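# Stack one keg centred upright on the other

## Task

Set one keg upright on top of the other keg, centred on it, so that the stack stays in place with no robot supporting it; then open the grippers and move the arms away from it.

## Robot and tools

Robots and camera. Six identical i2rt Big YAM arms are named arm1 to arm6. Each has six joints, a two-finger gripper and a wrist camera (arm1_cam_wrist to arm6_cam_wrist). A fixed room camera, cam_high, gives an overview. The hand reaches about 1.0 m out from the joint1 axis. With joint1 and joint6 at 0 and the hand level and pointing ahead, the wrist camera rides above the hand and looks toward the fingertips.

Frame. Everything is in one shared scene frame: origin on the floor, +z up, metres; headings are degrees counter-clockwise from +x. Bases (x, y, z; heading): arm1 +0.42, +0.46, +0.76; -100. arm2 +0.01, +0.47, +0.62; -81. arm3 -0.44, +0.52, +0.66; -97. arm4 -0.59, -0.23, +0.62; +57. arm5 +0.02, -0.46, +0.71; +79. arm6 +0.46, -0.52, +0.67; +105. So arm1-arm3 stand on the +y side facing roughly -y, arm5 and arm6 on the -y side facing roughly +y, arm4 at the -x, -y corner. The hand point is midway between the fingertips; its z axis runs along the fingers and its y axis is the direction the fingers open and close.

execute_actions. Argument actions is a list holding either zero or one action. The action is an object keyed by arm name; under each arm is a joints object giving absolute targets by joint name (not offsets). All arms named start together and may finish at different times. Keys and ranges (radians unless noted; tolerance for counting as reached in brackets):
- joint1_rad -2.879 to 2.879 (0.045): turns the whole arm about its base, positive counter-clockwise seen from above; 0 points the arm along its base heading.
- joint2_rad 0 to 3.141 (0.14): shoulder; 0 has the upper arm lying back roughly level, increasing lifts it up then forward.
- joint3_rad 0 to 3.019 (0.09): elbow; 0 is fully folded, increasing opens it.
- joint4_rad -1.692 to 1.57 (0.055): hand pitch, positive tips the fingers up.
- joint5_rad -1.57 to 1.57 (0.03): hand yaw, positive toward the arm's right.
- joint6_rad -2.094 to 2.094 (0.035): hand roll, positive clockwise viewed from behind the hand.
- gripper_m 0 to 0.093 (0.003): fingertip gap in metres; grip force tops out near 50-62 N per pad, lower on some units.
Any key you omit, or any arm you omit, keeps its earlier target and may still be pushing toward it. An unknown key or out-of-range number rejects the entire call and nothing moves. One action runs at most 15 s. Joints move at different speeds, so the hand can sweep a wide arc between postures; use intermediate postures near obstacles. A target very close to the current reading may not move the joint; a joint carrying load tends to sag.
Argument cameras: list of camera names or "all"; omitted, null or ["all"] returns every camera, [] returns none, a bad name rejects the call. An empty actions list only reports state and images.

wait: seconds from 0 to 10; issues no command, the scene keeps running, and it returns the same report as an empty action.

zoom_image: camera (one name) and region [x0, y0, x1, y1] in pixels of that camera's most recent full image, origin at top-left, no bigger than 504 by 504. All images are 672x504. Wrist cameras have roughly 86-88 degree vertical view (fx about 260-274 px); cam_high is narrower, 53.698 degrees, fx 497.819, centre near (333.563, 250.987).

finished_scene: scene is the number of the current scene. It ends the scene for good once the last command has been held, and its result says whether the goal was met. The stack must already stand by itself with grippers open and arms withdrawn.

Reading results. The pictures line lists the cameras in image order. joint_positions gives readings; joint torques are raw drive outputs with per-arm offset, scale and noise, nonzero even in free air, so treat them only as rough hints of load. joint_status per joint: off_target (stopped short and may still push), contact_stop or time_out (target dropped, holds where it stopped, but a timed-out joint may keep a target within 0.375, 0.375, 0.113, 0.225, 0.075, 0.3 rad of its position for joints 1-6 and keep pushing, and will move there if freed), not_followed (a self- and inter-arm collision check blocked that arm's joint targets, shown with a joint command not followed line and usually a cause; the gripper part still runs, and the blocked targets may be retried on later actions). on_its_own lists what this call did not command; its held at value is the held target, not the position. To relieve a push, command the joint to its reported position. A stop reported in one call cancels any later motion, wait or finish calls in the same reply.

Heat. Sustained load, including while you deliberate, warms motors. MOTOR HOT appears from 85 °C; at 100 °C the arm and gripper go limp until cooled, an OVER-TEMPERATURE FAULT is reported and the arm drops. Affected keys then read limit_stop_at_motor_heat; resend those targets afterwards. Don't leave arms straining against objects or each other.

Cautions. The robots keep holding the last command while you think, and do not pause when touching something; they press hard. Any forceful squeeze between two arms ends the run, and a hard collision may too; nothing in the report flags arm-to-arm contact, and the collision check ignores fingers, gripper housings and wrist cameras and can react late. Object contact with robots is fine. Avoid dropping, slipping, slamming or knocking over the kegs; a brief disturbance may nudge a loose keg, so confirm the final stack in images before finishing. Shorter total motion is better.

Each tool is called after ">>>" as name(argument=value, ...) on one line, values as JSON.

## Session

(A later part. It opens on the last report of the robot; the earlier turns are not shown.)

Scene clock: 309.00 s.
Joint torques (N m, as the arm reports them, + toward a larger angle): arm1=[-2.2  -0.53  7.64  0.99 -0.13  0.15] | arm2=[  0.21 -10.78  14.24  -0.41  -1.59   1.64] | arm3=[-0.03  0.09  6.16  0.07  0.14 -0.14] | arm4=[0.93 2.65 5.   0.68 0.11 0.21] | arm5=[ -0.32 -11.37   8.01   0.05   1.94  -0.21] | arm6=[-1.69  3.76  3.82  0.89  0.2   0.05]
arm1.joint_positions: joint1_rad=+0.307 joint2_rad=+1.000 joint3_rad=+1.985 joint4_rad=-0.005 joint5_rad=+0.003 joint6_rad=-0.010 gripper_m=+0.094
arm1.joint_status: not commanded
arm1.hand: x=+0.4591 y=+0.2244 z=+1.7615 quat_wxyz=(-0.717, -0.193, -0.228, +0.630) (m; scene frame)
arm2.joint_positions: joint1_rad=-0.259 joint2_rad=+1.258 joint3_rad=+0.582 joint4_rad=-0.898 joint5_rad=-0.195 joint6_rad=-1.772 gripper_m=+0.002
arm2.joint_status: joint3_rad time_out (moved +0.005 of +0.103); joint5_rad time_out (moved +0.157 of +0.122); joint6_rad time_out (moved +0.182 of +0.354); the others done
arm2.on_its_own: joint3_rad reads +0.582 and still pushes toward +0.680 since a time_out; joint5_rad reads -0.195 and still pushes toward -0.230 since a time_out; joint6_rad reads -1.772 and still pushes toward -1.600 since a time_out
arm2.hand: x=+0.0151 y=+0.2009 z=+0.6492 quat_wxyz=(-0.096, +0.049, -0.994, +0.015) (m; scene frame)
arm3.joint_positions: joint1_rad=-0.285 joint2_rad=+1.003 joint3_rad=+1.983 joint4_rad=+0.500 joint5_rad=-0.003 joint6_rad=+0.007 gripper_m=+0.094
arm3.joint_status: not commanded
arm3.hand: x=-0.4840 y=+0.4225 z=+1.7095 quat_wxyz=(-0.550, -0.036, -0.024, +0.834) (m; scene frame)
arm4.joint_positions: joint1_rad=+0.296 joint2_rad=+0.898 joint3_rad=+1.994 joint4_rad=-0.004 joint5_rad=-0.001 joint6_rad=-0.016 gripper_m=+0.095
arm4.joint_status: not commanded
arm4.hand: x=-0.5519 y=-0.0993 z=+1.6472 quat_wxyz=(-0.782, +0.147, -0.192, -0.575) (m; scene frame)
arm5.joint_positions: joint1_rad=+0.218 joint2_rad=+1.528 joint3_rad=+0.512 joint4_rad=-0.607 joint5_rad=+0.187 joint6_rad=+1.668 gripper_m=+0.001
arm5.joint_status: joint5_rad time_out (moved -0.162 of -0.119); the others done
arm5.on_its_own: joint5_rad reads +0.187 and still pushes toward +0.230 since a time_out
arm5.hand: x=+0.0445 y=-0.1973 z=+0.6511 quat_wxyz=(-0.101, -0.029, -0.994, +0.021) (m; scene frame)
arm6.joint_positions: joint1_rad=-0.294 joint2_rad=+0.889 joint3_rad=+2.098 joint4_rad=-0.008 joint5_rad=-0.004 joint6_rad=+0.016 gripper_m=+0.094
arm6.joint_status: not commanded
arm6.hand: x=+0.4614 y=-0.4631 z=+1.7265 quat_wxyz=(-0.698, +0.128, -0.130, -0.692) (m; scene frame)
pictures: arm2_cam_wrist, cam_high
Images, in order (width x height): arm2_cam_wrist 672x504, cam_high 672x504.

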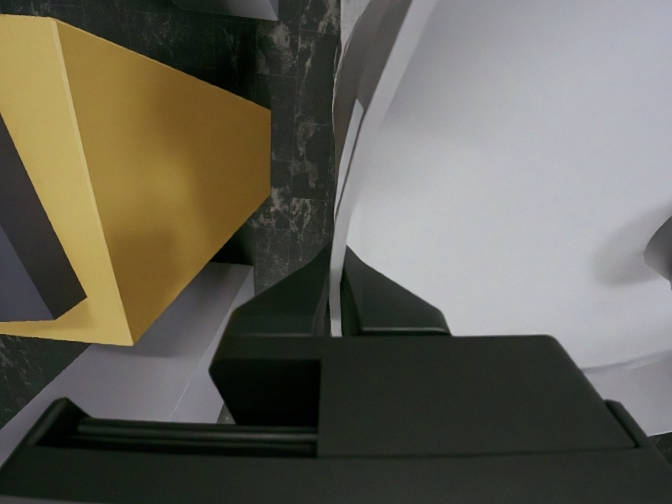

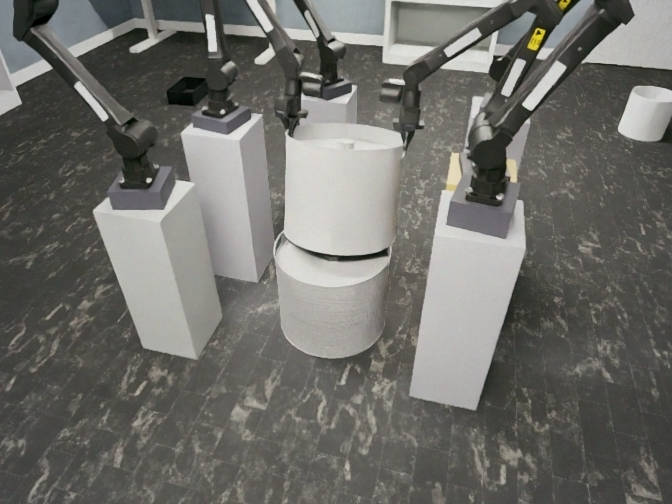

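>>> execute_actions(actions=[{"arm2":{"joints":{"joint1_rad":0.03,"joint2_rad":1.04,"joint3_rad":0.9,"joint4_rad":-1.06,"joint5_rad":0,"joint6_rad":-1.52}},"arm5":{"joints":{"joint1_rad":-0.07,"joint2_rad":1.21,"joint3_rad":0.73,"joint4_rad":-0.76,"joint5_rad":0,"joint6_rad":1.38}}}], cameras=["cam_high"])

Scene clock: 320.83 s.
Joint torques (N m, as the arm reports them, + toward a larger angle): arm1=[-2.16 -0.53  7.63  1.   -0.13  0.15] | arm2=[  1.51 -17.36  16.13   0.08  -0.27  -0.11] | arm3=[-0.16  0.02  6.38  0.09  0.04 -0.11] | arm4=[1.14 2.6  4.96 0.63 0.11 0.21] | arm5=[  0.4  -15.91  12.94  -0.15   0.42  -0.01] | arm6=[-1.68  3.77  3.82  0.89  0.2   0.06]
arm1.joint_positions: joint1_rad=+0.307 joint2_rad=+1.000 joint3_rad=+1.985 joint4_rad=-0.005 joint5_rad=+0.003 joint6_rad=-0.010 gripper_m=+0.094
arm1.joint_status: not commanded
arm1.hand: x=+0.4591 y=+0.2244 z=+1.7615 quat_wxyz=(-0.717, -0.193, -0.228, +0.630) (m; scene frame)
arm2.joint_positions: joint1_rad=+0.030 joint2_rad=+1.156 joint3_rad=+0.667 joint4_rad=-1.049 joint5_rad=+0.005 joint6_rad=-1.523 gripper_m=+0.002
arm2.joint_status: joint3_rad time_out (moved +0.085 of +0.318); the others done
arm2.on_its_own: joint3_rad reads +0.667 and still pushes toward +0.780 since a time_out (your +0.900 is given up)
arm2.hand: x=+0.0600 y=+0.1980 z=+0.6982 quat_wxyz=(+0.001, +0.069, -0.997, +0.018) (m; scene frame)
arm3.joint_positions: joint1_rad=-0.285 joint2_rad=+1.003 joint3_rad=+1.983 joint4_rad=+0.500 joint5_rad=-0.003 joint6_rad=+0.007 gripper_m=+0.094
arm3.joint_status: not commanded
arm3.hand: x=-0.4840 y=+0.4225 z=+1.7095 quat_wxyz=(-0.550, -0.036, -0.024, +0.834) (m; scene frame)
arm4.joint_positions: joint1_rad=+0.296 joint2_rad=+0.898 joint3_rad=+1.994 joint4_rad=-0.004 joint5_rad=-0.001 joint6_rad=-0.016 gripper_m=+0.095
arm4.joint_status: not commanded
arm4.hand: x=-0.5519 y=-0.0993 z=+1.6472 quat_wxyz=(-0.782, +0.147, -0.192, -0.575) (m; scene frame)
arm5.joint_positions: joint1_rad=-0.064 joint2_rad=+1.371 joint3_rad=+0.549 joint4_rad=-0.750 joint5_rad=-0.009 joint6_rad=+1.383 gripper_m=+0.002
arm5.joint_status: joint2_rad time_out (moved -0.158 of -0.318); joint3_rad time_out (moved +0.038 of +0.218); the others done
arm5.on_its_own: joint2_rad reads +1.371 and still pushes toward +1.210 since a time_out; joint3_rad reads +0.549 and still pushes toward +0.663 since a time_out
arm5.hand: x=+0.0863 y=-0.1949 z=+0.6968 quat_wxyz=(-0.002, -0.030, -1.000, +0.000) (m; scene frame)
arm6.joint_positions: joint1_rad=-0.294 joint2_rad=+0.889 joint3_rad=+2.098 joint4_rad=-0.008 joint5_rad=-0.004 joint6_rad=+0.016 gripper_m=+0.094
arm6.joint_status: not commanded
arm6.hand: x=+0.4614 y=-0.4631 z=+1.7265 quat_wxyz=(-0.698, +0.128, -0.130, -0.692) (m; scene frame)
pictures: cam_high
Images, in order (width x height): cam_high 672x504.

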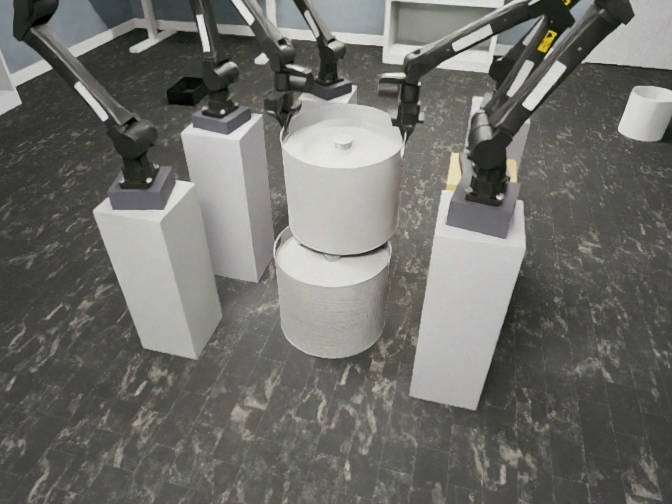

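>>> execute_actions(actions=[{"arm2":{"joints":{"joint1_rad":0.2,"joint2_rad":1.07,"joint3_rad":0.98,"joint4_rad":-1.09,"joint6_rad":-1.35}},"arm5":{"joints":{"joint1_rad":-0.25,"joint2_rad":1.21,"joint3_rad":0.79,"joint4_rad":-0.79,"joint6_rad":1.2}}}], cameras=["arm5_cam_wrist","arm2_cam_wrist"])

Scene clock: 330.47 s.
Joint torques (N m, as the arm reports them, + toward a larger angle): arm1=[-2.15 -0.52  7.63  0.99 -0.13  0.14] | arm2=[  1.77 -20.38  16.84  -0.29  -0.68  -0.11] | arm3=[-0.34 -0.25  6.63  0.06  0.13 -0.16] | arm4=[0.9  2.79 4.98 0.63 0.1  0.21] | arm5=[  0.07 -15.93  13.35  -1.01   0.87  -0.01] | arm6=[-1.66  3.78  3.82  0.89  0.2   0.06]
arm1.joint_positions: joint1_rad=+0.307 joint2_rad=+1.000 joint3_rad=+1.985 joint4_rad=-0.005 joint5_rad=+0.003 joint6_rad=-0.010 gripper_m=+0.094
arm1.joint_status: not commanded
arm1.hand: x=+0.4591 y=+0.2244 z=+1.7615 quat_wxyz=(-0.717, -0.193, -0.228, +0.630) (m; scene frame)
arm2.joint_positions: joint1_rad=+0.195 joint2_rad=+1.198 joint3_rad=+0.716 joint4_rad=-1.066 joint5_rad=+0.014 joint6_rad=-1.357 gripper_m=+0.003
arm2.joint_status: joint3_rad time_out (moved +0.049 of +0.313); the others done
arm2.on_its_own: joint3_rad reads +0.716 and still pushes toward +0.837 since a time_out (your +0.980 is given up)
arm2.hand: x=+0.1074 y=+0.1958 z=+0.7039 quat_wxyz=(+0.004, +0.068, -0.998, +0.014) (m; scene frame)
arm3.joint_positions: joint1_rad=-0.285 joint2_rad=+1.003 joint3_rad=+1.983 joint4_rad=+0.500 joint5_rad=-0.003 joint6_rad=+0.007 gripper_m=+0.094
arm3.joint_status: not commanded
arm3.hand: x=-0.4840 y=+0.4225 z=+1.7095 quat_wxyz=(-0.550, -0.036, -0.024, +0.834) (m; scene frame)
arm4.joint_positions: joint1_rad=+0.296 joint2_rad=+0.898 joint3_rad=+1.994 joint4_rad=-0.004 joint5_rad=-0.001 joint6_rad=-0.016 gripper_m=+0.095
arm4.joint_status: not commanded
arm4.hand: x=-0.5519 y=-0.0993 z=+1.6472 quat_wxyz=(-0.782, +0.147, -0.192, -0.575) (m; scene frame)
arm5.joint_positions: joint1_rad=-0.240 joint2_rad=+1.370 joint3_rad=+0.579 joint4_rad=-0.758 joint5_rad=-0.020 joint6_rad=+1.203 gripper_m=+0.002
arm5.joint_status: joint2_rad time_out (moved -0.001 of -0.161); joint3_rad time_out (moved +0.030 of +0.241); the others done
arm5.on_its_own: joint2_rad reads +1.370 and still pushes toward +1.210 since a time_out; joint3_rad reads +0.579 and still pushes toward +0.696 since a time_out (your +0.790 is given up)
arm5.hand: x=+0.1353 y=-0.1975 z=+0.7056 quat_wxyz=(-0.001, -0.028, -1.000, -0.013) (m; scene frame)
arm6.joint_positions: joint1_rad=-0.294 joint2_rad=+0.889 joint3_rad=+2.098 joint4_rad=-0.008 joint5_rad=-0.004 joint6_rad=+0.016 gripper_m=+0.094
arm6.joint_status: not commanded
arm6.hand: x=+0.4614 y=-0.4631 z=+1.7265 quat_wxyz=(-0.698, +0.128, -0.130, -0.692) (m; scene frame)
pictures: arm2_cam_wrist, arm5_cam_wrist
Images, in order (width x height): arm2_cam_wrist 672x504, arm5_cam_wrist 672x504.

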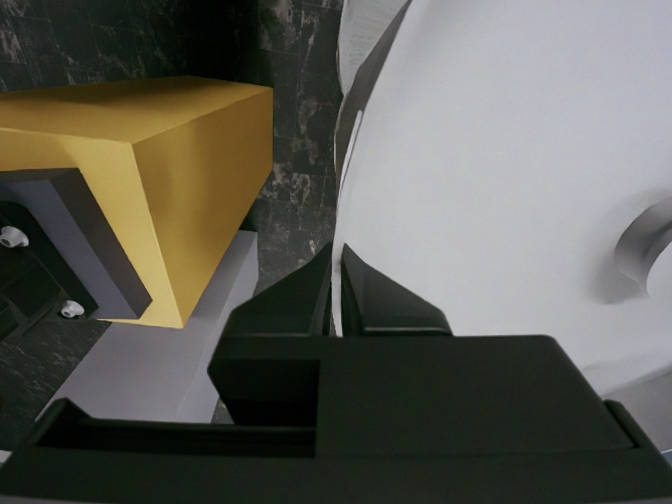

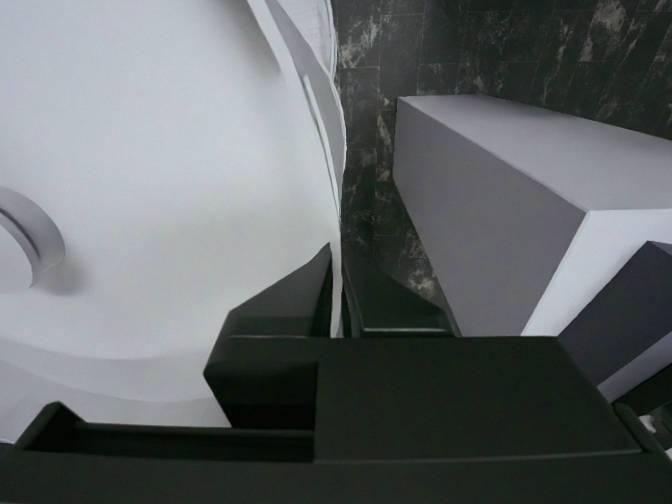

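>>> execute_actions(actions=[{"arm2":{"joints":{"joint1_rad":0.35,"joint2_rad":1.17,"joint3_rad":0.9,"joint4_rad":-1.06,"joint6_rad":-1.21}},"arm5":{"joints":{"joint1_rad":-0.43,"joint2_rad":1.32,"joint3_rad":0.76,"joint4_rad":-0.77,"joint6_rad":1.02}}}], cameras=["cam_high","arm2_cam_wrist"])

Scene clock: 341.07 s.
Joint torques (N m, as the arm reports them, + toward a larger angle): arm1=[-2.15 -0.52  7.63  1.01 -0.13  0.15] | arm2=[  1.82 -15.27  16.22   0.38  -0.99   0.04] | arm3=[-0.56 -0.9   6.56  0.01  0.09 -0.22] | arm4=[0.92 2.74 4.94 0.67 0.11 0.22] | arm5=[ -2.46 -13.06  13.13  -0.44   1.63  -0.26] | arm6=[-1.69  3.77  3.81  0.89  0.2   0.06]
arm1.joint_positions: joint1_rad=+0.307 joint2_rad=+1.000 joint3_rad=+1.985 joint4_rad=-0.005 joint5_rad=+0.003 joint6_rad=-0.010 gripper_m=+0.094
arm1.joint_status: not commanded
arm1.hand: x=+0.4591 y=+0.2244 z=+1.7615 quat_wxyz=(-0.717, -0.193, -0.228, +0.630) (m; scene frame)
arm2.joint_positions: joint1_rad=+0.336 joint2_rad=+1.238 joint3_rad=+0.755 joint4_rad=-1.053 joint5_rad=+0.024 joint6_rad=-1.230 gripper_m=+0.003
arm2.joint_status: joint3_rad time_out (moved +0.039 of +0.184); the others done
arm2.on_its_own: joint3_rad reads +0.755 and still pushes toward +0.867 since a time_out
arm2.hand: x=+0.1520 y=+0.1955 z=+0.7063 quat_wxyz=(+0.005, +0.075, -0.997, +0.022) (m; scene frame)
arm3.joint_positions: joint1_rad=-0.285 joint2_rad=+1.003 joint3_rad=+1.983 joint4_rad=+0.500 joint5_rad=-0.003 joint6_rad=+0.007 gripper_m=+0.094
arm3.joint_status: not commanded
arm3.hand: x=-0.4840 y=+0.4225 z=+1.7095 quat_wxyz=(-0.550, -0.036, -0.024, +0.834) (m; scene frame)
arm4.joint_positions: joint1_rad=+0.296 joint2_rad=+0.898 joint3_rad=+1.994 joint4_rad=-0.004 joint5_rad=-0.001 joint6_rad=-0.016 gripper_m=+0.095
arm4.joint_status: not commanded
arm4.hand: x=-0.5519 y=-0.0993 z=+1.6472 quat_wxyz=(-0.782, +0.147, -0.192, -0.575) (m; scene frame)
arm5.joint_positions: joint1_rad=-0.390 joint2_rad=+1.420 joint3_rad=+0.625 joint4_rad=-0.750 joint5_rad=-0.039 joint6_rad=+1.054 gripper_m=+0.003
arm5.joint_status: joint3_rad time_out (moved +0.046 of +0.181); the others done
arm5.on_its_own: joint3_rad reads +0.625 and still pushes toward +0.738 since a time_out
arm5.hand: x=+0.1811 y=-0.1997 z=+0.7051 quat_wxyz=(+0.004, -0.029, -0.999, -0.020) (m; scene frame)
arm6.joint_positions: joint1_rad=-0.294 joint2_rad=+0.889 joint3_rad=+2.098 joint4_rad=-0.008 joint5_rad=-0.004 joint6_rad=+0.016 gripper_m=+0.094
arm6.joint_status: not commanded
arm6.hand: x=+0.4614 y=-0.4631 z=+1.7265 quat_wxyz=(-0.698, +0.128, -0.130, -0.692) (m; scene frame)
pictures: arm2_cam_wrist, cam_high
Images, in order (width x height): arm2_cam_wrist 672x504, cam_high 672x504.

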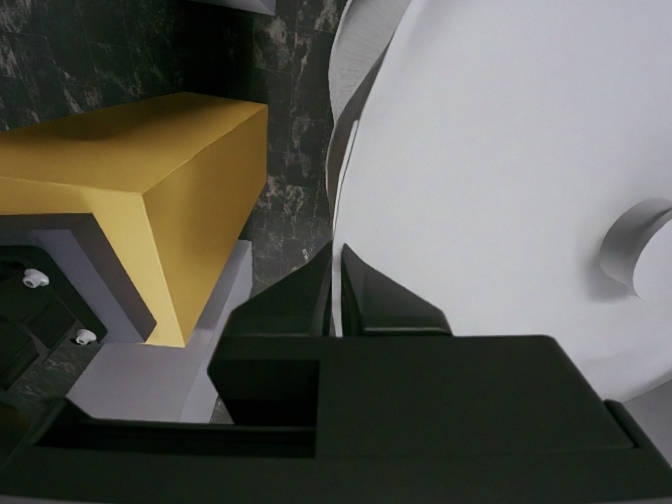

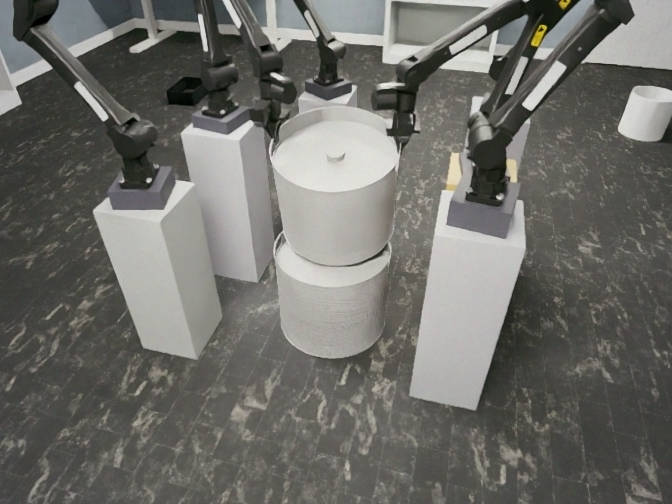

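>>> execute_actions(actions=[{"arm2":{"joints":{"joint1_rad":0.33,"joint2_rad":1.324,"joint3_rad":0.735,"joint4_rad":-0.965,"joint6_rad":-1.23}},"arm5":{"joints":{"joint1_rad":-0.38,"joint2_rad":1.42,"joint3_rad":0.64,"joint6_rad":1.06}}}], cameras=[])

>>> execute_actions(actions=[{"arm2":{"joints":{"gripper_m":0.03}}}], cameras=[])

>>> execute_actions(actions=[{"arm2":{"joints":{"gripper_m":0}},"arm5":{"joints":{"joint2_rad":1.517,"joint3_rad":0.625,"joint4_rad":-0.67}}}], cameras=[])

>>> execute_actions(actions=[{"arm5":{"joints":{"gripper_m":0.03}}}], cameras=[])

>>> execute_actions(actions=[{"arm5":{"joints":{"gripper_m":0}}}], cameras=["cam_high","arm2_cam_wrist","arm5_cam_wrist"])

Scene clock: 358.37 s.
Joint torques (N m, as the arm reports them, + toward a larger angle): arm1=[-2.11 -0.49  7.64  0.99 -0.13  0.15] | arm2=[ 1.03 -0.46  6.53  3.96 -0.84 -0.17] | arm3=[-0.67 -0.13  6.41  0.08  0.1  -0.16] | arm4=[0.88 2.71 4.96 0.62 0.11 0.21] | arm5=[ 0.61 -7.31  6.6  -0.1   1.06 -0.04] | arm6=[-1.63  3.76  3.82  0.89  0.2   0.06]
arm1.joint_positions: joint1_rad=+0.307 joint2_rad=+1.000 joint3_rad=+1.985 joint4_rad=-0.005 joint5_rad=+0.003 joint6_rad=-0.010 gripper_m=+0.094
arm1.joint_status: not commanded
arm1.hand: x=+0.4591 y=+0.2244 z=+1.7615 quat_wxyz=(-0.717, -0.193, -0.228, +0.630) (m; scene frame)
arm2.joint_positions: joint1_rad=+0.329 joint2_rad=+1.247 joint3_rad=+0.750 joint4_rad=-1.053 joint5_rad=+0.020 joint6_rad=-1.231 gripper_m=+0.003
arm2.joint_status: joint4_rad time_out (moved +0.000 of +0.088); the others done
arm2.on_its_own: joint4_rad reads -1.053 and still pushes toward -0.965 since a time_out
arm2.hand: x=+0.1496 y=+0.1971 z=+0.7021 quat_wxyz=(+0.005, +0.072, -0.997, +0.015) (m; scene frame)
arm3.joint_positions: joint1_rad=-0.285 joint2_rad=+1.003 joint3_rad=+1.983 joint4_rad=+0.500 joint5_rad=-0.003 joint6_rad=+0.007 gripper_m=+0.094
arm3.joint_status: not commanded
arm3.hand: x=-0.4840 y=+0.4225 z=+1.7095 quat_wxyz=(-0.550, -0.036, -0.024, +0.834) (m; scene frame)
arm4.joint_positions: joint1_rad=+0.296 joint2_rad=+0.898 joint3_rad=+1.994 joint4_rad=-0.004 joint5_rad=-0.001 joint6_rad=-0.016 gripper_m=+0.095
arm4.joint_status: not commanded
arm4.hand: x=-0.5519 y=-0.0993 z=+1.6472 quat_wxyz=(-0.782, +0.147, -0.192, -0.575) (m; scene frame)
arm5.joint_positions: joint1_rad=-0.377 joint2_rad=+1.428 joint3_rad=+0.625 joint4_rad=-0.758 joint5_rad=-0.025 joint6_rad=+1.067 gripper_m=+0.003
arm5.joint_status: all done
arm5.hand: x=+0.1783 y=-0.2018 z=+0.7027 quat_wxyz=(+0.002, -0.029, -1.000, -0.009) (m; scene frame)
arm6.joint_positions: joint1_rad=-0.294 joint2_rad=+0.889 joint3_rad=+2.098 joint4_rad=-0.008 joint5_rad=-0.004 joint6_rad=+0.016 gripper_m=+0.094
arm6.joint_status: not commanded
arm6.hand: x=+0.4614 y=-0.4631 z=+1.7265 quat_wxyz=(-0.698, +0.128, -0.130, -0.692) (m; scene frame)
pictures: none
No camera images: the call's "cameras" was empty. Leave "cameras" out to get every camera's image.

not run: a stop came earlier in this reply.

not run: a stop came earlier in this reply.

not run: a stop came earlier in this reply.

not run: a stop came earlier in this reply.

>>> execute_actions(actions=[{"arm2":{"joints":{"gripper_m":0.03}}}], cameras=[])

>>> execute_actions(actions=[{"arm2":{"joints":{"gripper_m":0}}}], cameras=[])

>>> execute_actions(actions=[{"arm5":{"joints":{"gripper_m":0.03,"joint2_rad":1.517,"joint3_rad":0.62,"joint4_rad":-0.67}}}], cameras=[])

>>> execute_actions(actions=[{"arm5":{"joints":{"gripper_m":0}}}], cameras=["cam_high","arm2_cam_wrist","arm5_cam_wrist"])

Scene clock: 373.00 s.
Joint torques (N m, as the arm reports them, + toward a larger angle): arm1=[-2.12 -0.52  7.64  1.01 -0.13  0.15] | arm2=[ 0.6  -9.87  7.29  1.23 -0.17 -0.17] | arm3=[-0.19 -0.16  6.59 -0.07  0.08 -0.15] | arm4=[1.01 2.73 4.94 0.6  0.1  0.21] | arm5=[-1.65 -7.23  6.9   0.75  1.63 -0.16] | arm6=[-1.69  3.76  3.82  0.89  0.2   0.05]
arm1.joint_positions: joint1_rad=+0.307 joint2_rad=+1.000 joint3_rad=+1.985 joint4_rad=-0.005 joint5_rad=+0.003 joint6_rad=-0.010 gripper_m=+0.094
arm1.joint_status: not commanded
arm1.hand: x=+0.4591 y=+0.2244 z=+1.7615 quat_wxyz=(-0.717, -0.193, -0.228, +0.630) (m; scene frame)
arm2.joint_positions: joint1_rad=+0.329 joint2_rad=+1.333 joint3_rad=+0.730 joint4_rad=-0.980 joint5_rad=+0.002 joint6_rad=-1.231 gripper_m=+0.030
arm2.joint_status: all done
arm2.on_its_own: joint4_rad moved +0.072 to your old target -0.965
arm2.hand: x=+0.1538 y=+0.1954 z=+0.6708 quat_wxyz=(+0.004, +0.072, -0.997, -0.004) (m; scene frame)
arm3.joint_positions: joint1_rad=-0.285 joint2_rad=+1.003 joint3_rad=+1.983 joint4_rad=+0.500 joint5_rad=-0.003 joint6_rad=+0.007 gripper_m=+0.094
arm3.joint_status: not commanded
arm3.hand: x=-0.4840 y=+0.4225 z=+1.7095 quat_wxyz=(-0.550, -0.036, -0.024, +0.834) (m; scene frame)
arm4.joint_positions: joint1_rad=+0.296 joint2_rad=+0.898 joint3_rad=+1.994 joint4_rad=-0.004 joint5_rad=-0.001 joint6_rad=-0.016 gripper_m=+0.095
arm4.joint_status: not commanded
arm4.hand: x=-0.5519 y=-0.0993 z=+1.6472 quat_wxyz=(-0.782, +0.147, -0.192, -0.575) (m; scene frame)
arm5.joint_positions: joint1_rad=-0.352 joint2_rad=+1.428 joint3_rad=+0.620 joint4_rad=-0.779 joint5_rad=-0.039 joint6_rad=+1.081 gripper_m=+0.003
arm5.joint_status: not commanded
arm5.hand: x=+0.1657 y=-0.2031 z=+0.7014 quat_wxyz=(+0.015, -0.024, -1.000, -0.002) (m; scene frame)
arm6.joint_positions: joint1_rad=-0.294 joint2_rad=+0.889 joint3_rad=+2.098 joint4_rad=-0.008 joint5_rad=-0.004 joint6_rad=+0.016 gripper_m=+0.094
arm6.joint_status: not commanded
arm6.hand: x=+0.4614 y=-0.4631 z=+1.7265 quat_wxyz=(-0.698, +0.128, -0.130, -0.692) (m; scene frame)
pictures: none
No camera images: the call's "cameras" was empty. Leave "cameras" out to get every camera's image.

Scene clock: 373.67 s.
Joint torques (N m, as the arm reports them, + toward a larger angle): arm1=[-2.13 -0.52  7.63  1.01 -0.13  0.15] | arm2=[ 1.43 -8.65  7.79  0.77 -0.17 -0.71] | arm3=[-0.4  -0.42  6.56 -0.03  0.1  -0.16] | arm4=[0.93 2.72 4.96 0.65 0.1  0.21] | arm5=[-1.32 -7.27  6.9   0.65  1.63 -0.16] | arm6=[-1.68  3.77  3.82  0.89  0.2   0.06]
arm1.joint_positions: joint1_rad=+0.307 joint2_rad=+1.000 joint3_rad=+1.985 joint4_rad=-0.005 joint5_rad=+0.003 joint6_rad=-0.010 gripper_m=+0.094
arm1.joint_status: not commanded
arm1.hand: x=+0.4591 y=+0.2244 z=+1.7615 quat_wxyz=(-0.717, -0.193, -0.228, +0.630) (m; scene frame)
arm2.joint_positions: joint1_rad=+0.329 joint2_rad=+1.328 joint3_rad=+0.725 joint4_rad=-0.975 joint5_rad=+0.000 joint6_rad=-1.175 gripper_m=+0.001
arm2.joint_status: all done
arm2.on_its_own: joint6_rad reads -1.175 and still pushes toward -1.230 since a time_out
arm2.hand: x=+0.1538 y=+0.1961 z=+0.6706 quat_wxyz=(+0.002, +0.044, -0.999, -0.002) (m; scene frame)
arm3.joint_positions: joint1_rad=-0.285 joint2_rad=+1.003 joint3_rad=+1.983 joint4_rad=+0.500 joint5_rad=-0.003 joint6_rad=+0.007 gripper_m=+0.094
arm3.joint_status: not commanded
arm3.hand: x=-0.4840 y=+0.4225 z=+1.7095 quat_wxyz=(-0.550, -0.036, -0.024, +0.834) (m; scene frame)
arm4.joint_positions: joint1_rad=+0.296 joint2_rad=+0.898 joint3_rad=+1.994 joint4_rad=-0.004 joint5_rad=-0.001 joint6_rad=-0.016 gripper_m=+0.095
arm4.joint_status: not commanded
arm4.hand: x=-0.5519 y=-0.0993 z=+1.6472 quat_wxyz=(-0.782, +0.147, -0.192, -0.575) (m; scene frame)
arm5.joint_positions: joint1_rad=-0.352 joint2_rad=+1.428 joint3_rad=+0.620 joint4_rad=-0.779 joint5_rad=-0.039 joint6_rad=+1.081 gripper_m=+0.003
arm5.joint_status: not commanded
arm5.hand: x=+0.1657 y=-0.2031 z=+0.7014 quat_wxyz=(+0.015, -0.024, -1.000, -0.002) (m; scene frame)
arm6.joint_positions: joint1_rad=-0.294 joint2_rad=+0.889 joint3_rad=+2.098 joint4_rad=-0.008 joint5_rad=-0.004 joint6_rad=+0.016 gripper_m=+0.094
arm6.joint_status: not commanded
arm6.hand: x=+0.4614 y=-0.4631 z=+1.7265 quat_wxyz=(-0.698, +0.128, -0.130, -0.692) (m; scene frame)
pictures: none
No camera images: the call's "cameras" was empty. Leave "cameras" out to get every camera's image.

Scene clock: 374.60 s.
Joint torques (N m, as the arm reports them, + toward a larger angle): arm1=[-2.17 -0.49  7.63  1.   -0.13  0.15] | arm2=[ 5.73 -7.79  9.07  1.46 -2.96 -0.72] | arm3=[-0.5  -0.23  6.47  0.    0.11 -0.18] | arm4=[0.9  2.62 4.99 0.6  0.1  0.21] | arm5=[ 0.18 -7.27  5.21  0.76  0.13 -0.06] | arm6=[-1.66  3.79  3.82  0.89  0.2   0.06]
arm1.joint_positions: joint1_rad=+0.307 joint2_rad=+1.000 joint3_rad=+1.985 joint4_rad=-0.005 joint5_rad=+0.003 joint6_rad=-0.010 gripper_m=+0.094
arm1.joint_status: not commanded
arm1.hand: x=+0.4591 y=+0.2244 z=+1.7615 quat_wxyz=(-0.717, -0.193, -0.228, +0.630) (m; scene frame)
arm2.joint_positions: joint1_rad=+0.267 joint2_rad=+1.320 joint3_rad=+0.707 joint4_rad=-0.991 joint5_rad=+0.076 joint6_rad=-1.176 gripper_m=+0.001
arm2.joint_status: not commanded
arm2.on_its_own: joint1_rad reads +0.267 and still pushes toward +0.330 since a time_out; joint6_rad reads -1.176 and still pushes toward -1.230 since a time_out
arm2.hand: x=+0.1197 y=+0.1929 z=+0.6680 quat_wxyz=(+0.042, +0.014, -0.999, +0.001) (m; scene frame)
arm3.joint_positions: joint1_rad=-0.285 joint2_rad=+1.003 joint3_rad=+1.983 joint4_rad=+0.500 joint5_rad=-0.003 joint6_rad=+0.007 gripper_m=+0.094
arm3.joint_status: not commanded
arm3.hand: x=-0.4840 y=+0.4225 z=+1.7095 quat_wxyz=(-0.550, -0.036, -0.024, +0.834) (m; scene frame)
arm4.joint_positions: joint1_rad=+0.296 joint2_rad=+0.898 joint3_rad=+1.994 joint4_rad=-0.004 joint5_rad=-0.001 joint6_rad=-0.016 gripper_m=+0.095
arm4.joint_status: not commanded
arm4.hand: x=-0.5519 y=-0.0993 z=+1.6472 quat_wxyz=(-0.782, +0.147, -0.192, -0.575) (m; scene frame)
arm5.joint_positions: joint1_rad=-0.371 joint2_rad=+1.518 joint3_rad=+0.618 joint4_rad=-0.681 joint5_rad=-0.002 joint6_rad=+1.068 gripper_m=+0.030
arm5.joint_status: all done
arm5.hand: x=+0.1812 y=-0.2014 z=+0.6756 quat_wxyz=(-0.003, -0.027, -1.000, +0.005) (m; scene frame)
arm6.joint_positions: joint1_rad=-0.294 joint2_rad=+0.889 joint3_rad=+2.098 joint4_rad=-0.008 joint5_rad=-0.004 joint6_rad=+0.016 gripper_m=+0.094
arm6.joint_status: not commanded
arm6.hand: x=+0.4614 y=-0.4631 z=+1.7265 quat_wxyz=(-0.698, +0.128, -0.130, -0.692) (m; scene frame)
pictures: none
No camera images: the call's "cameras" was empty. Leave "cameras" out to get every camera's image.

Scene clock: 375.53 s.
Joint torques (N m, as the arm reports them, + toward a larger angle): arm1=[-2.17 -0.51  7.64  1.   -0.13  0.15] | arm2=[ 6.75 -7.07  9.07  1.51 -2.88 -0.7 ] | arm3=[-0.69 -0.22  6.59  0.12  0.11 -0.15] | arm4=[0.82 2.66 4.98 0.62 0.1  0.22] | arm5=[ 0.14 -7.29  5.22  0.82  0.12  1.22] | arm6=[-1.66  3.75  3.83  0.88  0.2   0.06]
arm1.joint_positions: joint1_rad=+0.307 joint2_rad=+1.000 joint3_rad=+1.985 joint4_rad=-0.005 joint5_rad=+0.003 joint6_rad=-0.010 gripper_m=+0.094
arm1.joint_status: not commanded
arm1.hand: x=+0.4591 y=+0.2244 z=+1.7615 quat_wxyz=(-0.717, -0.193, -0.228, +0.630) (m; scene frame)
arm2.joint_positions: joint1_rad=+0.267 joint2_rad=+1.320 joint3_rad=+0.707 joint4_rad=-0.991 joint5_rad=+0.074 joint6_rad=-1.176 gripper_m=+0.001
arm2.joint_status: not commanded
arm2.on_its_own: joint1_rad reads +0.267 and still pushes toward +0.330 since a time_out; joint6_rad reads -1.176 and still pushes toward -1.230 since a time_out
arm2.hand: x=+0.1200 y=+0.1931 z=+0.6679 quat_wxyz=(+0.041, +0.014, -0.999, +0.001) (m; scene frame)
arm3.joint_positions: joint1_rad=-0.285 joint2_rad=+1.003 joint3_rad=+1.983 joint4_rad=+0.500 joint5_rad=-0.003 joint6_rad=+0.007 gripper_m=+0.094
arm3.joint_status: not commanded
arm3.hand: x=-0.4840 y=+0.4225 z=+1.7095 quat_wxyz=(-0.550, -0.036, -0.024, +0.834) (m; scene frame)
arm4.joint_positions: joint1_rad=+0.296 joint2_rad=+0.898 joint3_rad=+1.994 joint4_rad=-0.004 joint5_rad=-0.001 joint6_rad=-0.016 gripper_m=+0.095
arm4.joint_status: not commanded
arm4.hand: x=-0.5519 y=-0.0993 z=+1.6472 quat_wxyz=(-0.782, +0.147, -0.192, -0.575) (m; scene frame)
arm5.joint_positions: joint1_rad=-0.369 joint2_rad=+1.518 joint3_rad=+0.617 joint4_rad=-0.681 joint5_rad=-0.002 joint6_rad=+0.915 gripper_m=+0.005
arm5.joint_status: gripper_m off_target (ended at +0.005, target +0.000)
arm5.hand: x=+0.1806 y=-0.2015 z=+0.6754 quat_wxyz=(-0.002, +0.051, -0.999, +0.005) (m; scene frame)
arm6.joint_positions: joint1_rad=-0.294 joint2_rad=+0.889 joint3_rad=+2.098 joint4_rad=-0.008 joint5_rad=-0.004 joint6_rad=+0.016 gripper_m=+0.094
arm6.joint_status: not commanded
arm6.hand: x=+0.4614 y=-0.4631 z=+1.7265 quat_wxyz=(-0.698, +0.128, -0.130, -0.692) (m; scene frame)
pictures: arm2_cam_wrist, arm5_cam_wrist, cam_high
Images, in order (width x height): arm2_cam_wrist 672x504, arm5_cam_wrist 672x504, cam_high 672x504.

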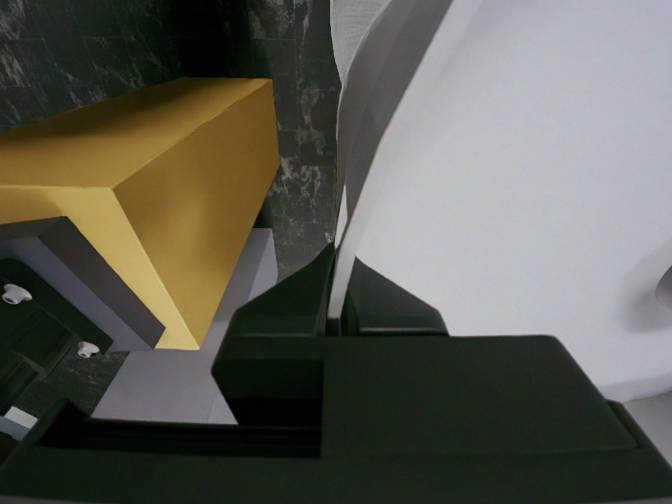

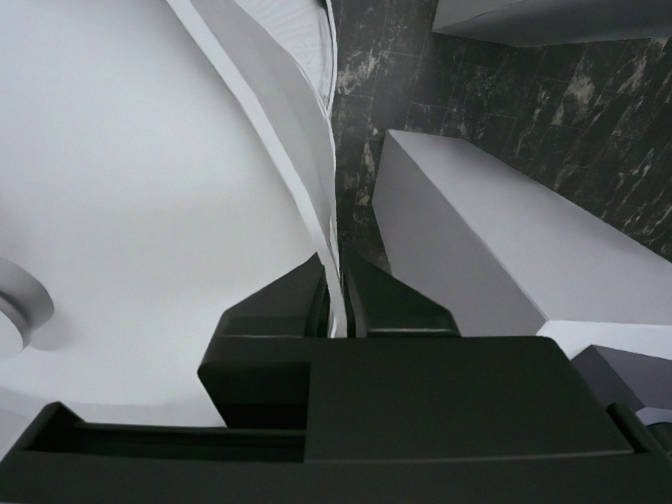

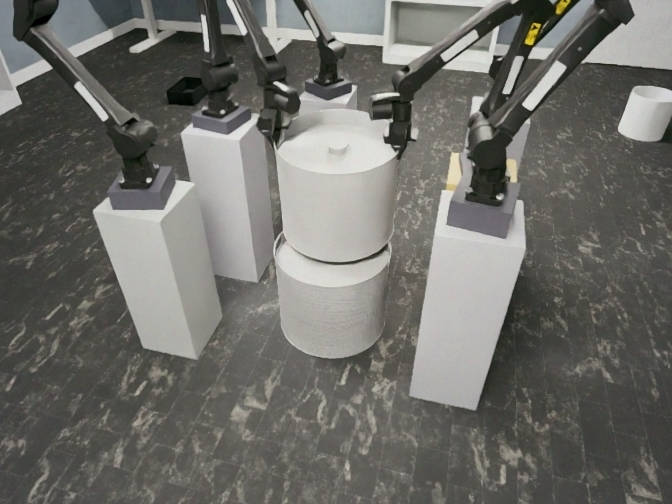

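>>> execute_actions(actions=[{"arm5":{"joints":{"gripper_m":0.04}},"arm2":{"joints":{"joint6_rad":-1.16}}}], cameras=[])

>>> execute_actions(actions=[{"arm5":{"joints":{"joint1_rad":-0.2,"joint2_rad":1.465,"joint3_rad":0.54,"joint4_rad":-0.64,"joint6_rad":1.15}}}], cameras=["arm5_cam_wrist"])

>>> execute_actions(actions=[{"arm5":{"joints":{"gripper_m":0}}}], cameras=[])

>>> execute_actions(actions=[{"arm2":{"joints":{"joint1_rad":0.3,"joint2_rad":1.1,"joint3_rad":0.99,"joint4_rad":-1.06,"joint5_rad":0.04,"joint6_rad":-1.13}},"arm5":{"joints":{"joint1_rad":-0.27,"joint2_rad":1.22,"joint3_rad":0.76,"joint4_rad":-0.76,"joint6_rad":1.08}}}], cameras=["cam_high"])

Scene clock: 389.83 s.
Joint torques (N m, as the arm reports them, + toward a larger angle): arm1=[-2.13 -0.52  7.64  1.   -0.13  0.15] | arm2=[ 6.39 -8.44  8.93  1.32 -2.94 -0.12] | arm3=[-0.48 -1.36  6.51  0.06  0.1  -0.15] | arm4=[0.93 2.7  4.94 0.63 0.1  0.2 ] | arm5=[ 0.2  -7.52  5.2   0.84  0.15  0.07] | arm6=[-1.67  3.82  3.82  0.89  0.2   0.06]
arm1.joint_positions: joint1_rad=+0.307 joint2_rad=+1.000 joint3_rad=+1.985 joint4_rad=-0.005 joint5_rad=+0.003 joint6_rad=-0.010 gripper_m=+0.094
arm1.joint_status: not commanded
arm1.hand: x=+0.4591 y=+0.2244 z=+1.7615 quat_wxyz=(-0.717, -0.193, -0.228, +0.630) (m; scene frame)
arm2.joint_positions: joint1_rad=+0.267 joint2_rad=+1.320 joint3_rad=+0.707 joint4_rad=-0.991 joint5_rad=+0.076 joint6_rad=-1.162 gripper_m=+0.001
arm2.joint_status: all done
arm2.on_its_own: joint1_rad reads +0.267 and still pushes toward +0.330 since a time_out
arm2.hand: x=+0.1198 y=+0.1930 z=+0.6680 quat_wxyz=(+0.042, +0.008, -0.999, +0.001) (m; scene frame)
arm3.joint_positions: joint1_rad=-0.285 joint2_rad=+1.003 joint3_rad=+1.983 joint4_rad=+0.500 joint5_rad=-0.003 joint6_rad=+0.007 gripper_m=+0.094
arm3.joint_status: not commanded
arm3.hand: x=-0.4840 y=+0.4225 z=+1.7095 quat_wxyz=(-0.550, -0.036, -0.024, +0.834) (m; scene frame)
arm4.joint_positions: joint1_rad=+0.296 joint2_rad=+0.898 joint3_rad=+1.994 joint4_rad=-0.004 joint5_rad=-0.001 joint6_rad=-0.016 gripper_m=+0.095
arm4.joint_status: not commanded
arm4.hand: x=-0.5519 y=-0.0993 z=+1.6472 quat_wxyz=(-0.782, +0.147, -0.192, -0.575) (m; scene frame)
arm5.joint_positions: joint1_rad=-0.370 joint2_rad=+1.517 joint3_rad=+0.617 joint4_rad=-0.680 joint5_rad=-0.002 joint6_rad=+1.051 gripper_m=+0.040
arm5.joint_status: all done
arm5.hand: x=+0.1809 y=-0.2013 z=+0.6755 quat_wxyz=(-0.003, -0.018, -1.000, +0.004) (m; scene frame)
arm6.joint_positions: joint1_rad=-0.294 joint2_rad=+0.889 joint3_rad=+2.098 joint4_rad=-0.008 joint5_rad=-0.004 joint6_rad=+0.016 gripper_m=+0.094
arm6.joint_status: not commanded
arm6.hand: x=+0.4614 y=-0.4631 z=+1.7265 quat_wxyz=(-0.698, +0.128, -0.130, -0.692) (m; scene frame)
pictures: none
No camera images: the call's "cameras" was empty. Leave "cameras" out to get every camera's image.

Scene clock: 390.80 s.
Joint torques (N m, as the arm reports them, + toward a larger angle): arm1=[-2.18 -0.51  7.63  0.99 -0.13  0.15] | arm2=[ 6.06 -8.36  8.91  1.34 -2.9  -0.08] | arm3=[-0.59 -0.16  6.64  0.07  0.11 -0.17] | arm4=[0.94 2.69 4.98 0.59 0.1  0.22] | arm5=[ 0.74 -6.77  5.29  0.67  0.09  0.08] | arm6=[-1.67  3.8   3.82  0.89  0.2   0.06]
arm1.joint_positions: joint1_rad=+0.307 joint2_rad=+1.000 joint3_rad=+1.985 joint4_rad=-0.005 joint5_rad=+0.003 joint6_rad=-0.010 gripper_m=+0.094
arm1.joint_status: not commanded
arm1.hand: x=+0.4591 y=+0.2244 z=+1.7615 quat_wxyz=(-0.717, -0.193, -0.228, +0.630) (m; scene frame)
arm2.joint_positions: joint1_rad=+0.267 joint2_rad=+1.320 joint3_rad=+0.707 joint4_rad=-0.991 joint5_rad=+0.076 joint6_rad=-1.162 gripper_m=+0.001
arm2.joint_status: not commanded
arm2.on_its_own: joint1_rad reads +0.267 and still pushes toward +0.330 since a time_out
arm2.hand: x=+0.1198 y=+0.1930 z=+0.6680 quat_wxyz=(+0.042, +0.008, -0.999, +0.001) (m; scene frame)
arm3.joint_positions: joint1_rad=-0.285 joint2_rad=+1.003 joint3_rad=+1.983 joint4_rad=+0.500 joint5_rad=-0.003 joint6_rad=+0.007 gripper_m=+0.094
arm3.joint_status: not commanded
arm3.hand: x=-0.4840 y=+0.4225 z=+1.7095 quat_wxyz=(-0.550, -0.036, -0.024, +0.834) (m; scene frame)
arm4.joint_positions: joint1_rad=+0.296 joint2_rad=+0.898 joint3_rad=+1.994 joint4_rad=-0.004 joint5_rad=-0.001 joint6_rad=-0.016 gripper_m=+0.095
arm4.joint_status: not commanded
arm4.hand: x=-0.5519 y=-0.0993 z=+1.6472 quat_wxyz=(-0.782, +0.147, -0.192, -0.575) (m; scene frame)
arm5.joint_positions: joint1_rad=-0.200 joint2_rad=+1.473 joint3_rad=+0.534 joint4_rad=-0.649 joint5_rad=+0.000 joint6_rad=+1.141 gripper_m=+0.040
arm5.joint_status: all done
arm5.hand: x=+0.1236 y=-0.2067 z=+0.6675 quat_wxyz=(-0.003, +0.022, -1.000, +0.009) (m; scene frame)
arm6.joint_positions: joint1_rad=-0.294 joint2_rad=+0.889 joint3_rad=+2.098 joint4_rad=-0.008 joint5_rad=-0.004 joint6_rad=+0.016 gripper_m=+0.094
arm6.joint_status: not commanded
arm6.hand: x=+0.4614 y=-0.4631 z=+1.7265 quat_wxyz=(-0.698, +0.128, -0.130, -0.692) (m; scene frame)
pictures: arm5_cam_wrist
Images, in order (width x height): arm5_cam_wrist 672x504.

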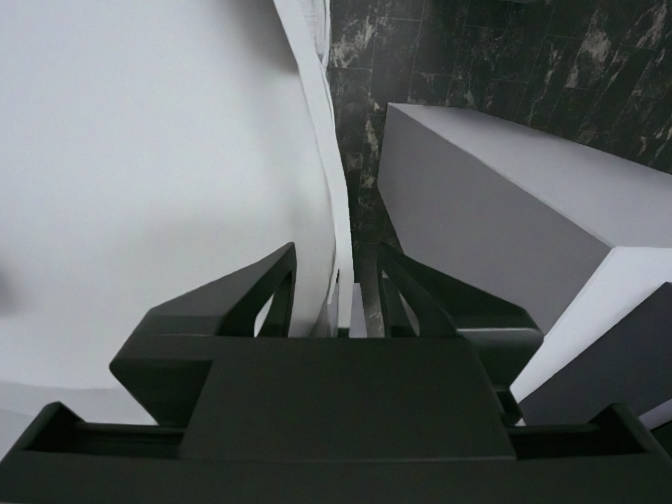

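Scene clock: 391.50 s.
Joint torques (N m, as the arm reports them, + toward a larger angle): arm1=[-2.14 -0.53  7.63  0.99 -0.13  0.15] | arm2=[ 6.5  -7.44  9.04  1.35 -2.96 -0.15] | arm3=[-1.28 -0.4   6.58 -0.07  0.14 -0.17] | arm4=[1.02 2.71 4.98 0.64 0.1  0.21] | arm5=[ 1.32 -6.75  5.4   0.6   0.22 -0.43] | arm6=[-1.7   3.79  3.82  0.88  0.2   0.05]
arm1.joint_positions: joint1_rad=+0.307 joint2_rad=+1.000 joint3_rad=+1.985 joint4_rad=-0.005 joint5_rad=+0.003 joint6_rad=-0.010 gripper_m=+0.094
arm1.joint_status: not commanded
arm1.hand: x=+0.4591 y=+0.2244 z=+1.7615 quat_wxyz=(-0.717, -0.193, -0.228, +0.630) (m; scene frame)
arm2.joint_positions: joint1_rad=+0.267 joint2_rad=+1.320 joint3_rad=+0.707 joint4_rad=-0.991 joint5_rad=+0.075 joint6_rad=-1.162 gripper_m=+0.001
arm2.joint_status: not commanded
arm2.on_its_own: joint1_rad reads +0.267 and still pushes toward +0.330 since a time_out
arm2.hand: x=+0.1199 y=+0.1930 z=+0.6680 quat_wxyz=(+0.042, +0.007, -0.999, +0.001) (m; scene frame)
arm3.joint_positions: joint1_rad=-0.285 joint2_rad=+1.003 joint3_rad=+1.983 joint4_rad=+0.500 joint5_rad=-0.003 joint6_rad=+0.007 gripper_m=+0.094
arm3.joint_status: not commanded
arm3.hand: x=-0.4840 y=+0.4225 z=+1.7095 quat_wxyz=(-0.550, -0.036, -0.024, +0.834) (m; scene frame)
arm4.joint_positions: joint1_rad=+0.296 joint2_rad=+0.898 joint3_rad=+1.994 joint4_rad=-0.004 joint5_rad=-0.001 joint6_rad=-0.016 gripper_m=+0.095
arm4.joint_status: not commanded
arm4.hand: x=-0.5519 y=-0.0993 z=+1.6472 quat_wxyz=(-0.782, +0.147, -0.192, -0.575) (m; scene frame)
arm5.joint_positions: joint1_rad=-0.203 joint2_rad=+1.471 joint3_rad=+0.531 joint4_rad=-0.645 joint5_rad=-0.003 joint6_rad=+1.205 gripper_m=+0.001
arm5.joint_status: all done
arm5.hand: x=+0.1238 y=-0.2068 z=+0.6675 quat_wxyz=(-0.002, -0.011, -1.000, +0.007) (m; scene frame)
arm6.joint_positions: joint1_rad=-0.294 joint2_rad=+0.889 joint3_rad=+2.098 joint4_rad=-0.008 joint5_rad=-0.004 joint6_rad=+0.016 gripper_m=+0.094
arm6.joint_status: not commanded
arm6.hand: x=+0.4614 y=-0.4631 z=+1.7265 quat_wxyz=(-0.698, +0.128, -0.130, -0.692) (m; scene frame)
pictures: none
No camera images: the call's "cameras" was empty. Leave "cameras" out to get every camera's image.

Scene clock: 393.83 s.
Joint torques (N m, as the arm reports them, + toward a larger angle): arm1=[-2.15 -0.51  7.64  0.99 -0.13  0.14] | arm2=[  1.54 -24.35  16.4   -0.34  -0.3    0.03] | arm3=[-0.78 -0.37  6.42  0.1   0.13 -0.23] | arm4=[0.97 2.74 4.95 0.61 0.1  0.22] | arm5=[  0.96 -17.19  12.89  -1.     0.67  -0.48] | arm6=[-1.65  3.8   3.82  0.89  0.2   0.06]
arm1.joint_positions: joint1_rad=+0.307 joint2_rad=+1.000 joint3_rad=+1.985 joint4_rad=-0.005 joint5_rad=+0.003 joint6_rad=-0.010 gripper_m=+0.094
arm1.joint_status: not commanded
arm1.hand: x=+0.4591 y=+0.2244 z=+1.7615 quat_wxyz=(-0.717, -0.193, -0.228, +0.630) (m; scene frame)
arm2.joint_positions: joint1_rad=+0.287 joint2_rad=+1.263 joint3_rad=+0.739 joint4_rad=-1.034 joint5_rad=+0.045 joint6_rad=-1.144 gripper_m=+0.001
arm2.joint_status: joint2_rad time_out (moved -0.058 of -0.220); joint3_rad time_out (moved +0.032 of +0.283); the others done
arm2.on_its_own: joint2_rad reads +1.263 and still pushes toward +1.100 since a time_out; joint3_rad reads +0.739 and still pushes toward +0.857 since a time_out (your +0.990 is given up)
arm2.hand: x=+0.1335 y=+0.1903 z=+0.6941 quat_wxyz=(+0.018, +0.008, -1.000, +0.017) (m; scene frame)
arm3.joint_positions: joint1_rad=-0.285 joint2_rad=+1.003 joint3_rad=+1.983 joint4_rad=+0.500 joint5_rad=-0.003 joint6_rad=+0.007 gripper_m=+0.094
arm3.joint_status: not commanded
arm3.hand: x=-0.4840 y=+0.4225 z=+1.7095 quat_wxyz=(-0.550, -0.036, -0.024, +0.834) (m; scene frame)
arm4.joint_positions: joint1_rad=+0.296 joint2_rad=+0.898 joint3_rad=+1.994 joint4_rad=-0.004 joint5_rad=-0.001 joint6_rad=-0.016 gripper_m=+0.095
arm4.joint_status: not commanded
arm4.hand: x=-0.5519 y=-0.0993 z=+1.6472 quat_wxyz=(-0.782, +0.147, -0.192, -0.575) (m; scene frame)
arm5.joint_positions: joint1_rad=-0.269 joint2_rad=+1.396 joint3_rad=+0.568 joint4_rad=-0.726 joint5_rad=-0.016 joint6_rad=+1.139 gripper_m=+0.001
arm5.joint_status: joint2_rad time_out (moved -0.075 of -0.251); joint3_rad time_out (moved +0.036 of +0.229); joint6_rad time_out (moved -0.066 of -0.125); the others done
arm5.on_its_own: joint2_rad reads +1.396 and still pushes toward +1.220 since a time_out; joint3_rad reads +0.568 and still pushes toward +0.681 since a time_out; joint6_rad reads +1.139 and still pushes toward +1.080 since a time_out
arm5.hand: x=+0.1430 y=-0.2027 z=+0.6959 quat_wxyz=(-0.003, -0.011, -1.000, -0.010) (m; scene frame)
arm6.joint_positions: joint1_rad=-0.294 joint2_rad=+0.889 joint3_rad=+2.098 joint4_rad=-0.008 joint5_rad=-0.004 joint6_rad=+0.016 gripper_m=+0.094
arm6.joint_status: not commanded
arm6.hand: x=+0.4614 y=-0.4631 z=+1.7265 quat_wxyz=(-0.698, +0.128, -0.130, -0.692) (m; scene frame)
pictures: cam_high
Images, in order (width x height): cam_high 672x504.

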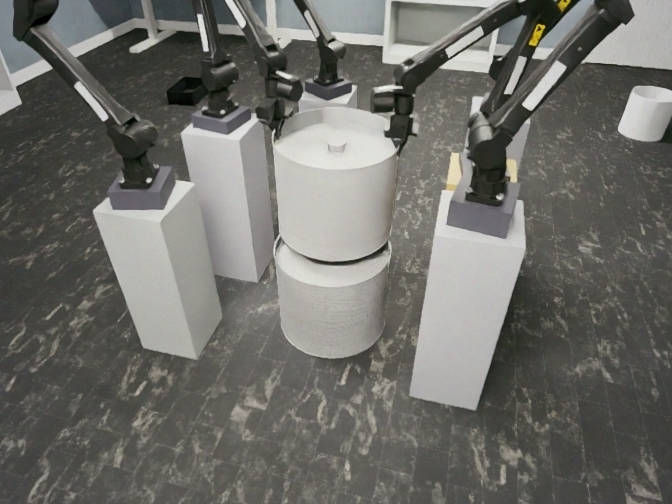

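>>> execute_actions(actions=[{"arm2":{"joints":{"joint1_rad":0.53,"joint2_rad":1.21,"joint3_rad":1.15,"joint4_rad":-1.05,"joint6_rad":-0.9}},"arm5":{"joints":{"joint1_rad":-0.53,"joint2_rad":1.3,"joint3_rad":0.92,"joint4_rad":-0.77,"joint6_rad":0.88}}}], cameras=["cam_high","arm2_cam_wrist","arm5_cam_wrist"])

Scene clock: 410.93 s.
Joint torques (N m, as the arm reports them, + toward a larger angle): arm1=[-2.13 -0.5   7.63  0.99 -0.13  0.15] | arm2=[  1.83 -28.32  17.97   0.13  -0.35  -0.11] | arm3=[-0.19 -0.11  6.6   0.05  0.09 -0.21] | arm4=[0.89 2.58 4.95 0.6  0.1  0.2 ] | arm5=[  0.72 -20.08  14.12  -0.38   0.87  -0.13] | arm6=[-1.64  3.78  3.82  0.89  0.2   0.06]
arm1.joint_positions: joint1_rad=+0.307 joint2_rad=+1.000 joint3_rad=+1.985 joint4_rad=-0.005 joint5_rad=+0.003 joint6_rad=-0.010 gripper_m=+0.094
arm1.joint_status: not commanded
arm1.hand: x=+0.4591 y=+0.2244 z=+1.7615 quat_wxyz=(-0.717, -0.193, -0.228, +0.630) (m; scene frame)
arm2.joint_positions: joint1_rad=+0.523 joint2_rad=+1.382 joint3_rad=+0.880 joint4_rad=-1.039 joint5_rad=+0.046 joint6_rad=-0.900 gripper_m=+0.001
arm2.joint_status: joint2_rad time_out (moved +0.120 of -0.053); joint3_rad time_out (moved +0.141 of +0.411); the others done
arm2.on_its_own: joint2_rad reads +1.382 and still pushes toward +1.210 since a time_out; joint3_rad reads +0.880 and still pushes toward +1.019 since a time_out (your +1.150 is given up)
arm2.hand: x=+0.2292 y=+0.1851 z=+0.7045 quat_wxyz=(+0.010, +0.004, -1.000, +0.027) (m; scene frame)
arm3.joint_positions: joint1_rad=-0.285 joint2_rad=+1.003 joint3_rad=+1.983 joint4_rad=+0.500 joint5_rad=-0.003 joint6_rad=+0.007 gripper_m=+0.094
arm3.joint_status: not commanded
arm3.hand: x=-0.4840 y=+0.4225 z=+1.7095 quat_wxyz=(-0.550, -0.036, -0.024, +0.834) (m; scene frame)
arm4.joint_positions: joint1_rad=+0.296 joint2_rad=+0.898 joint3_rad=+1.994 joint4_rad=-0.004 joint5_rad=-0.001 joint6_rad=-0.016 gripper_m=+0.095
arm4.joint_status: not commanded
arm4.hand: x=-0.5519 y=-0.0993 z=+1.6472 quat_wxyz=(-0.782, +0.147, -0.192, -0.575) (m; scene frame)
arm5.joint_positions: joint1_rad=-0.525 joint2_rad=+1.493 joint3_rad=+0.695 joint4_rad=-0.750 joint5_rad=-0.020 joint6_rad=+0.899 gripper_m=+0.001
arm5.joint_status: joint2_rad time_out (moved +0.097 of -0.096); joint3_rad time_out (moved +0.127 of +0.352); the others done
arm5.on_its_own: joint2_rad reads +1.493 and still pushes toward +1.300 since a time_out; joint3_rad reads +0.695 and still pushes toward +0.824 since a time_out (your +0.920 is given up)
arm5.hand: x=+0.2342 y=-0.2062 z=+0.7030 quat_wxyz=(-0.005, -0.019, -1.000, -0.014) (m; scene frame)
arm6.joint_positions: joint1_rad=-0.294 joint2_rad=+0.889 joint3_rad=+2.098 joint4_rad=-0.008 joint5_rad=-0.004 joint6_rad=+0.016 gripper_m=+0.094
arm6.joint_status: not commanded
arm6.hand: x=+0.4614 y=-0.4631 z=+1.7265 quat_wxyz=(-0.698, +0.128, -0.130, -0.692) (m; scene frame)
pictures: arm2_cam_wrist, arm5_cam_wrist, cam_high
Images, in order (width x height): arm2_cam_wrist 672x504, arm5_cam_wrist 672x504, cam_high 672x504.

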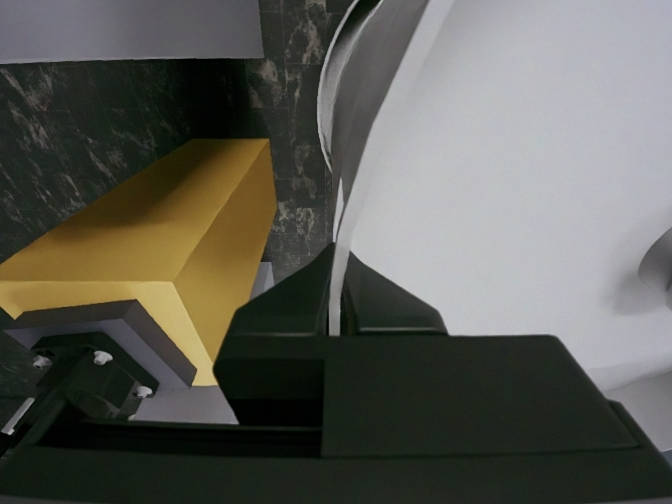

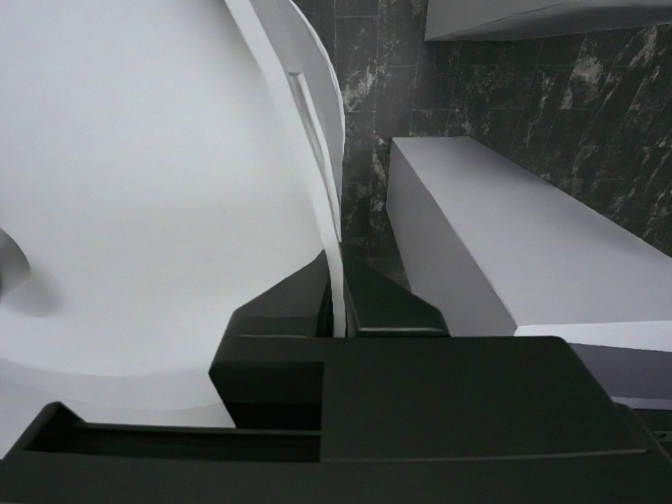

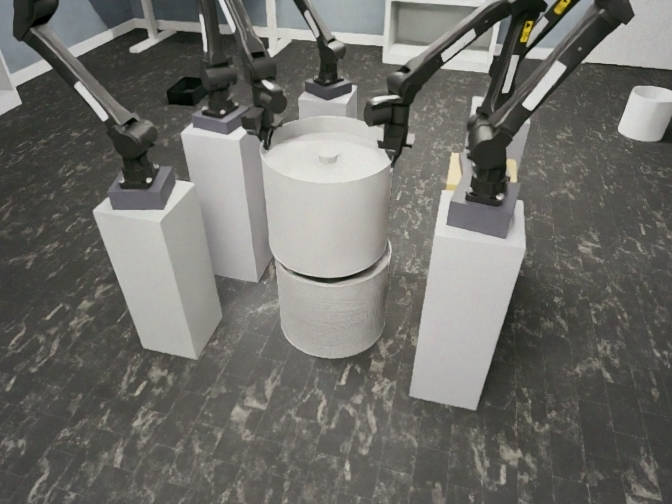

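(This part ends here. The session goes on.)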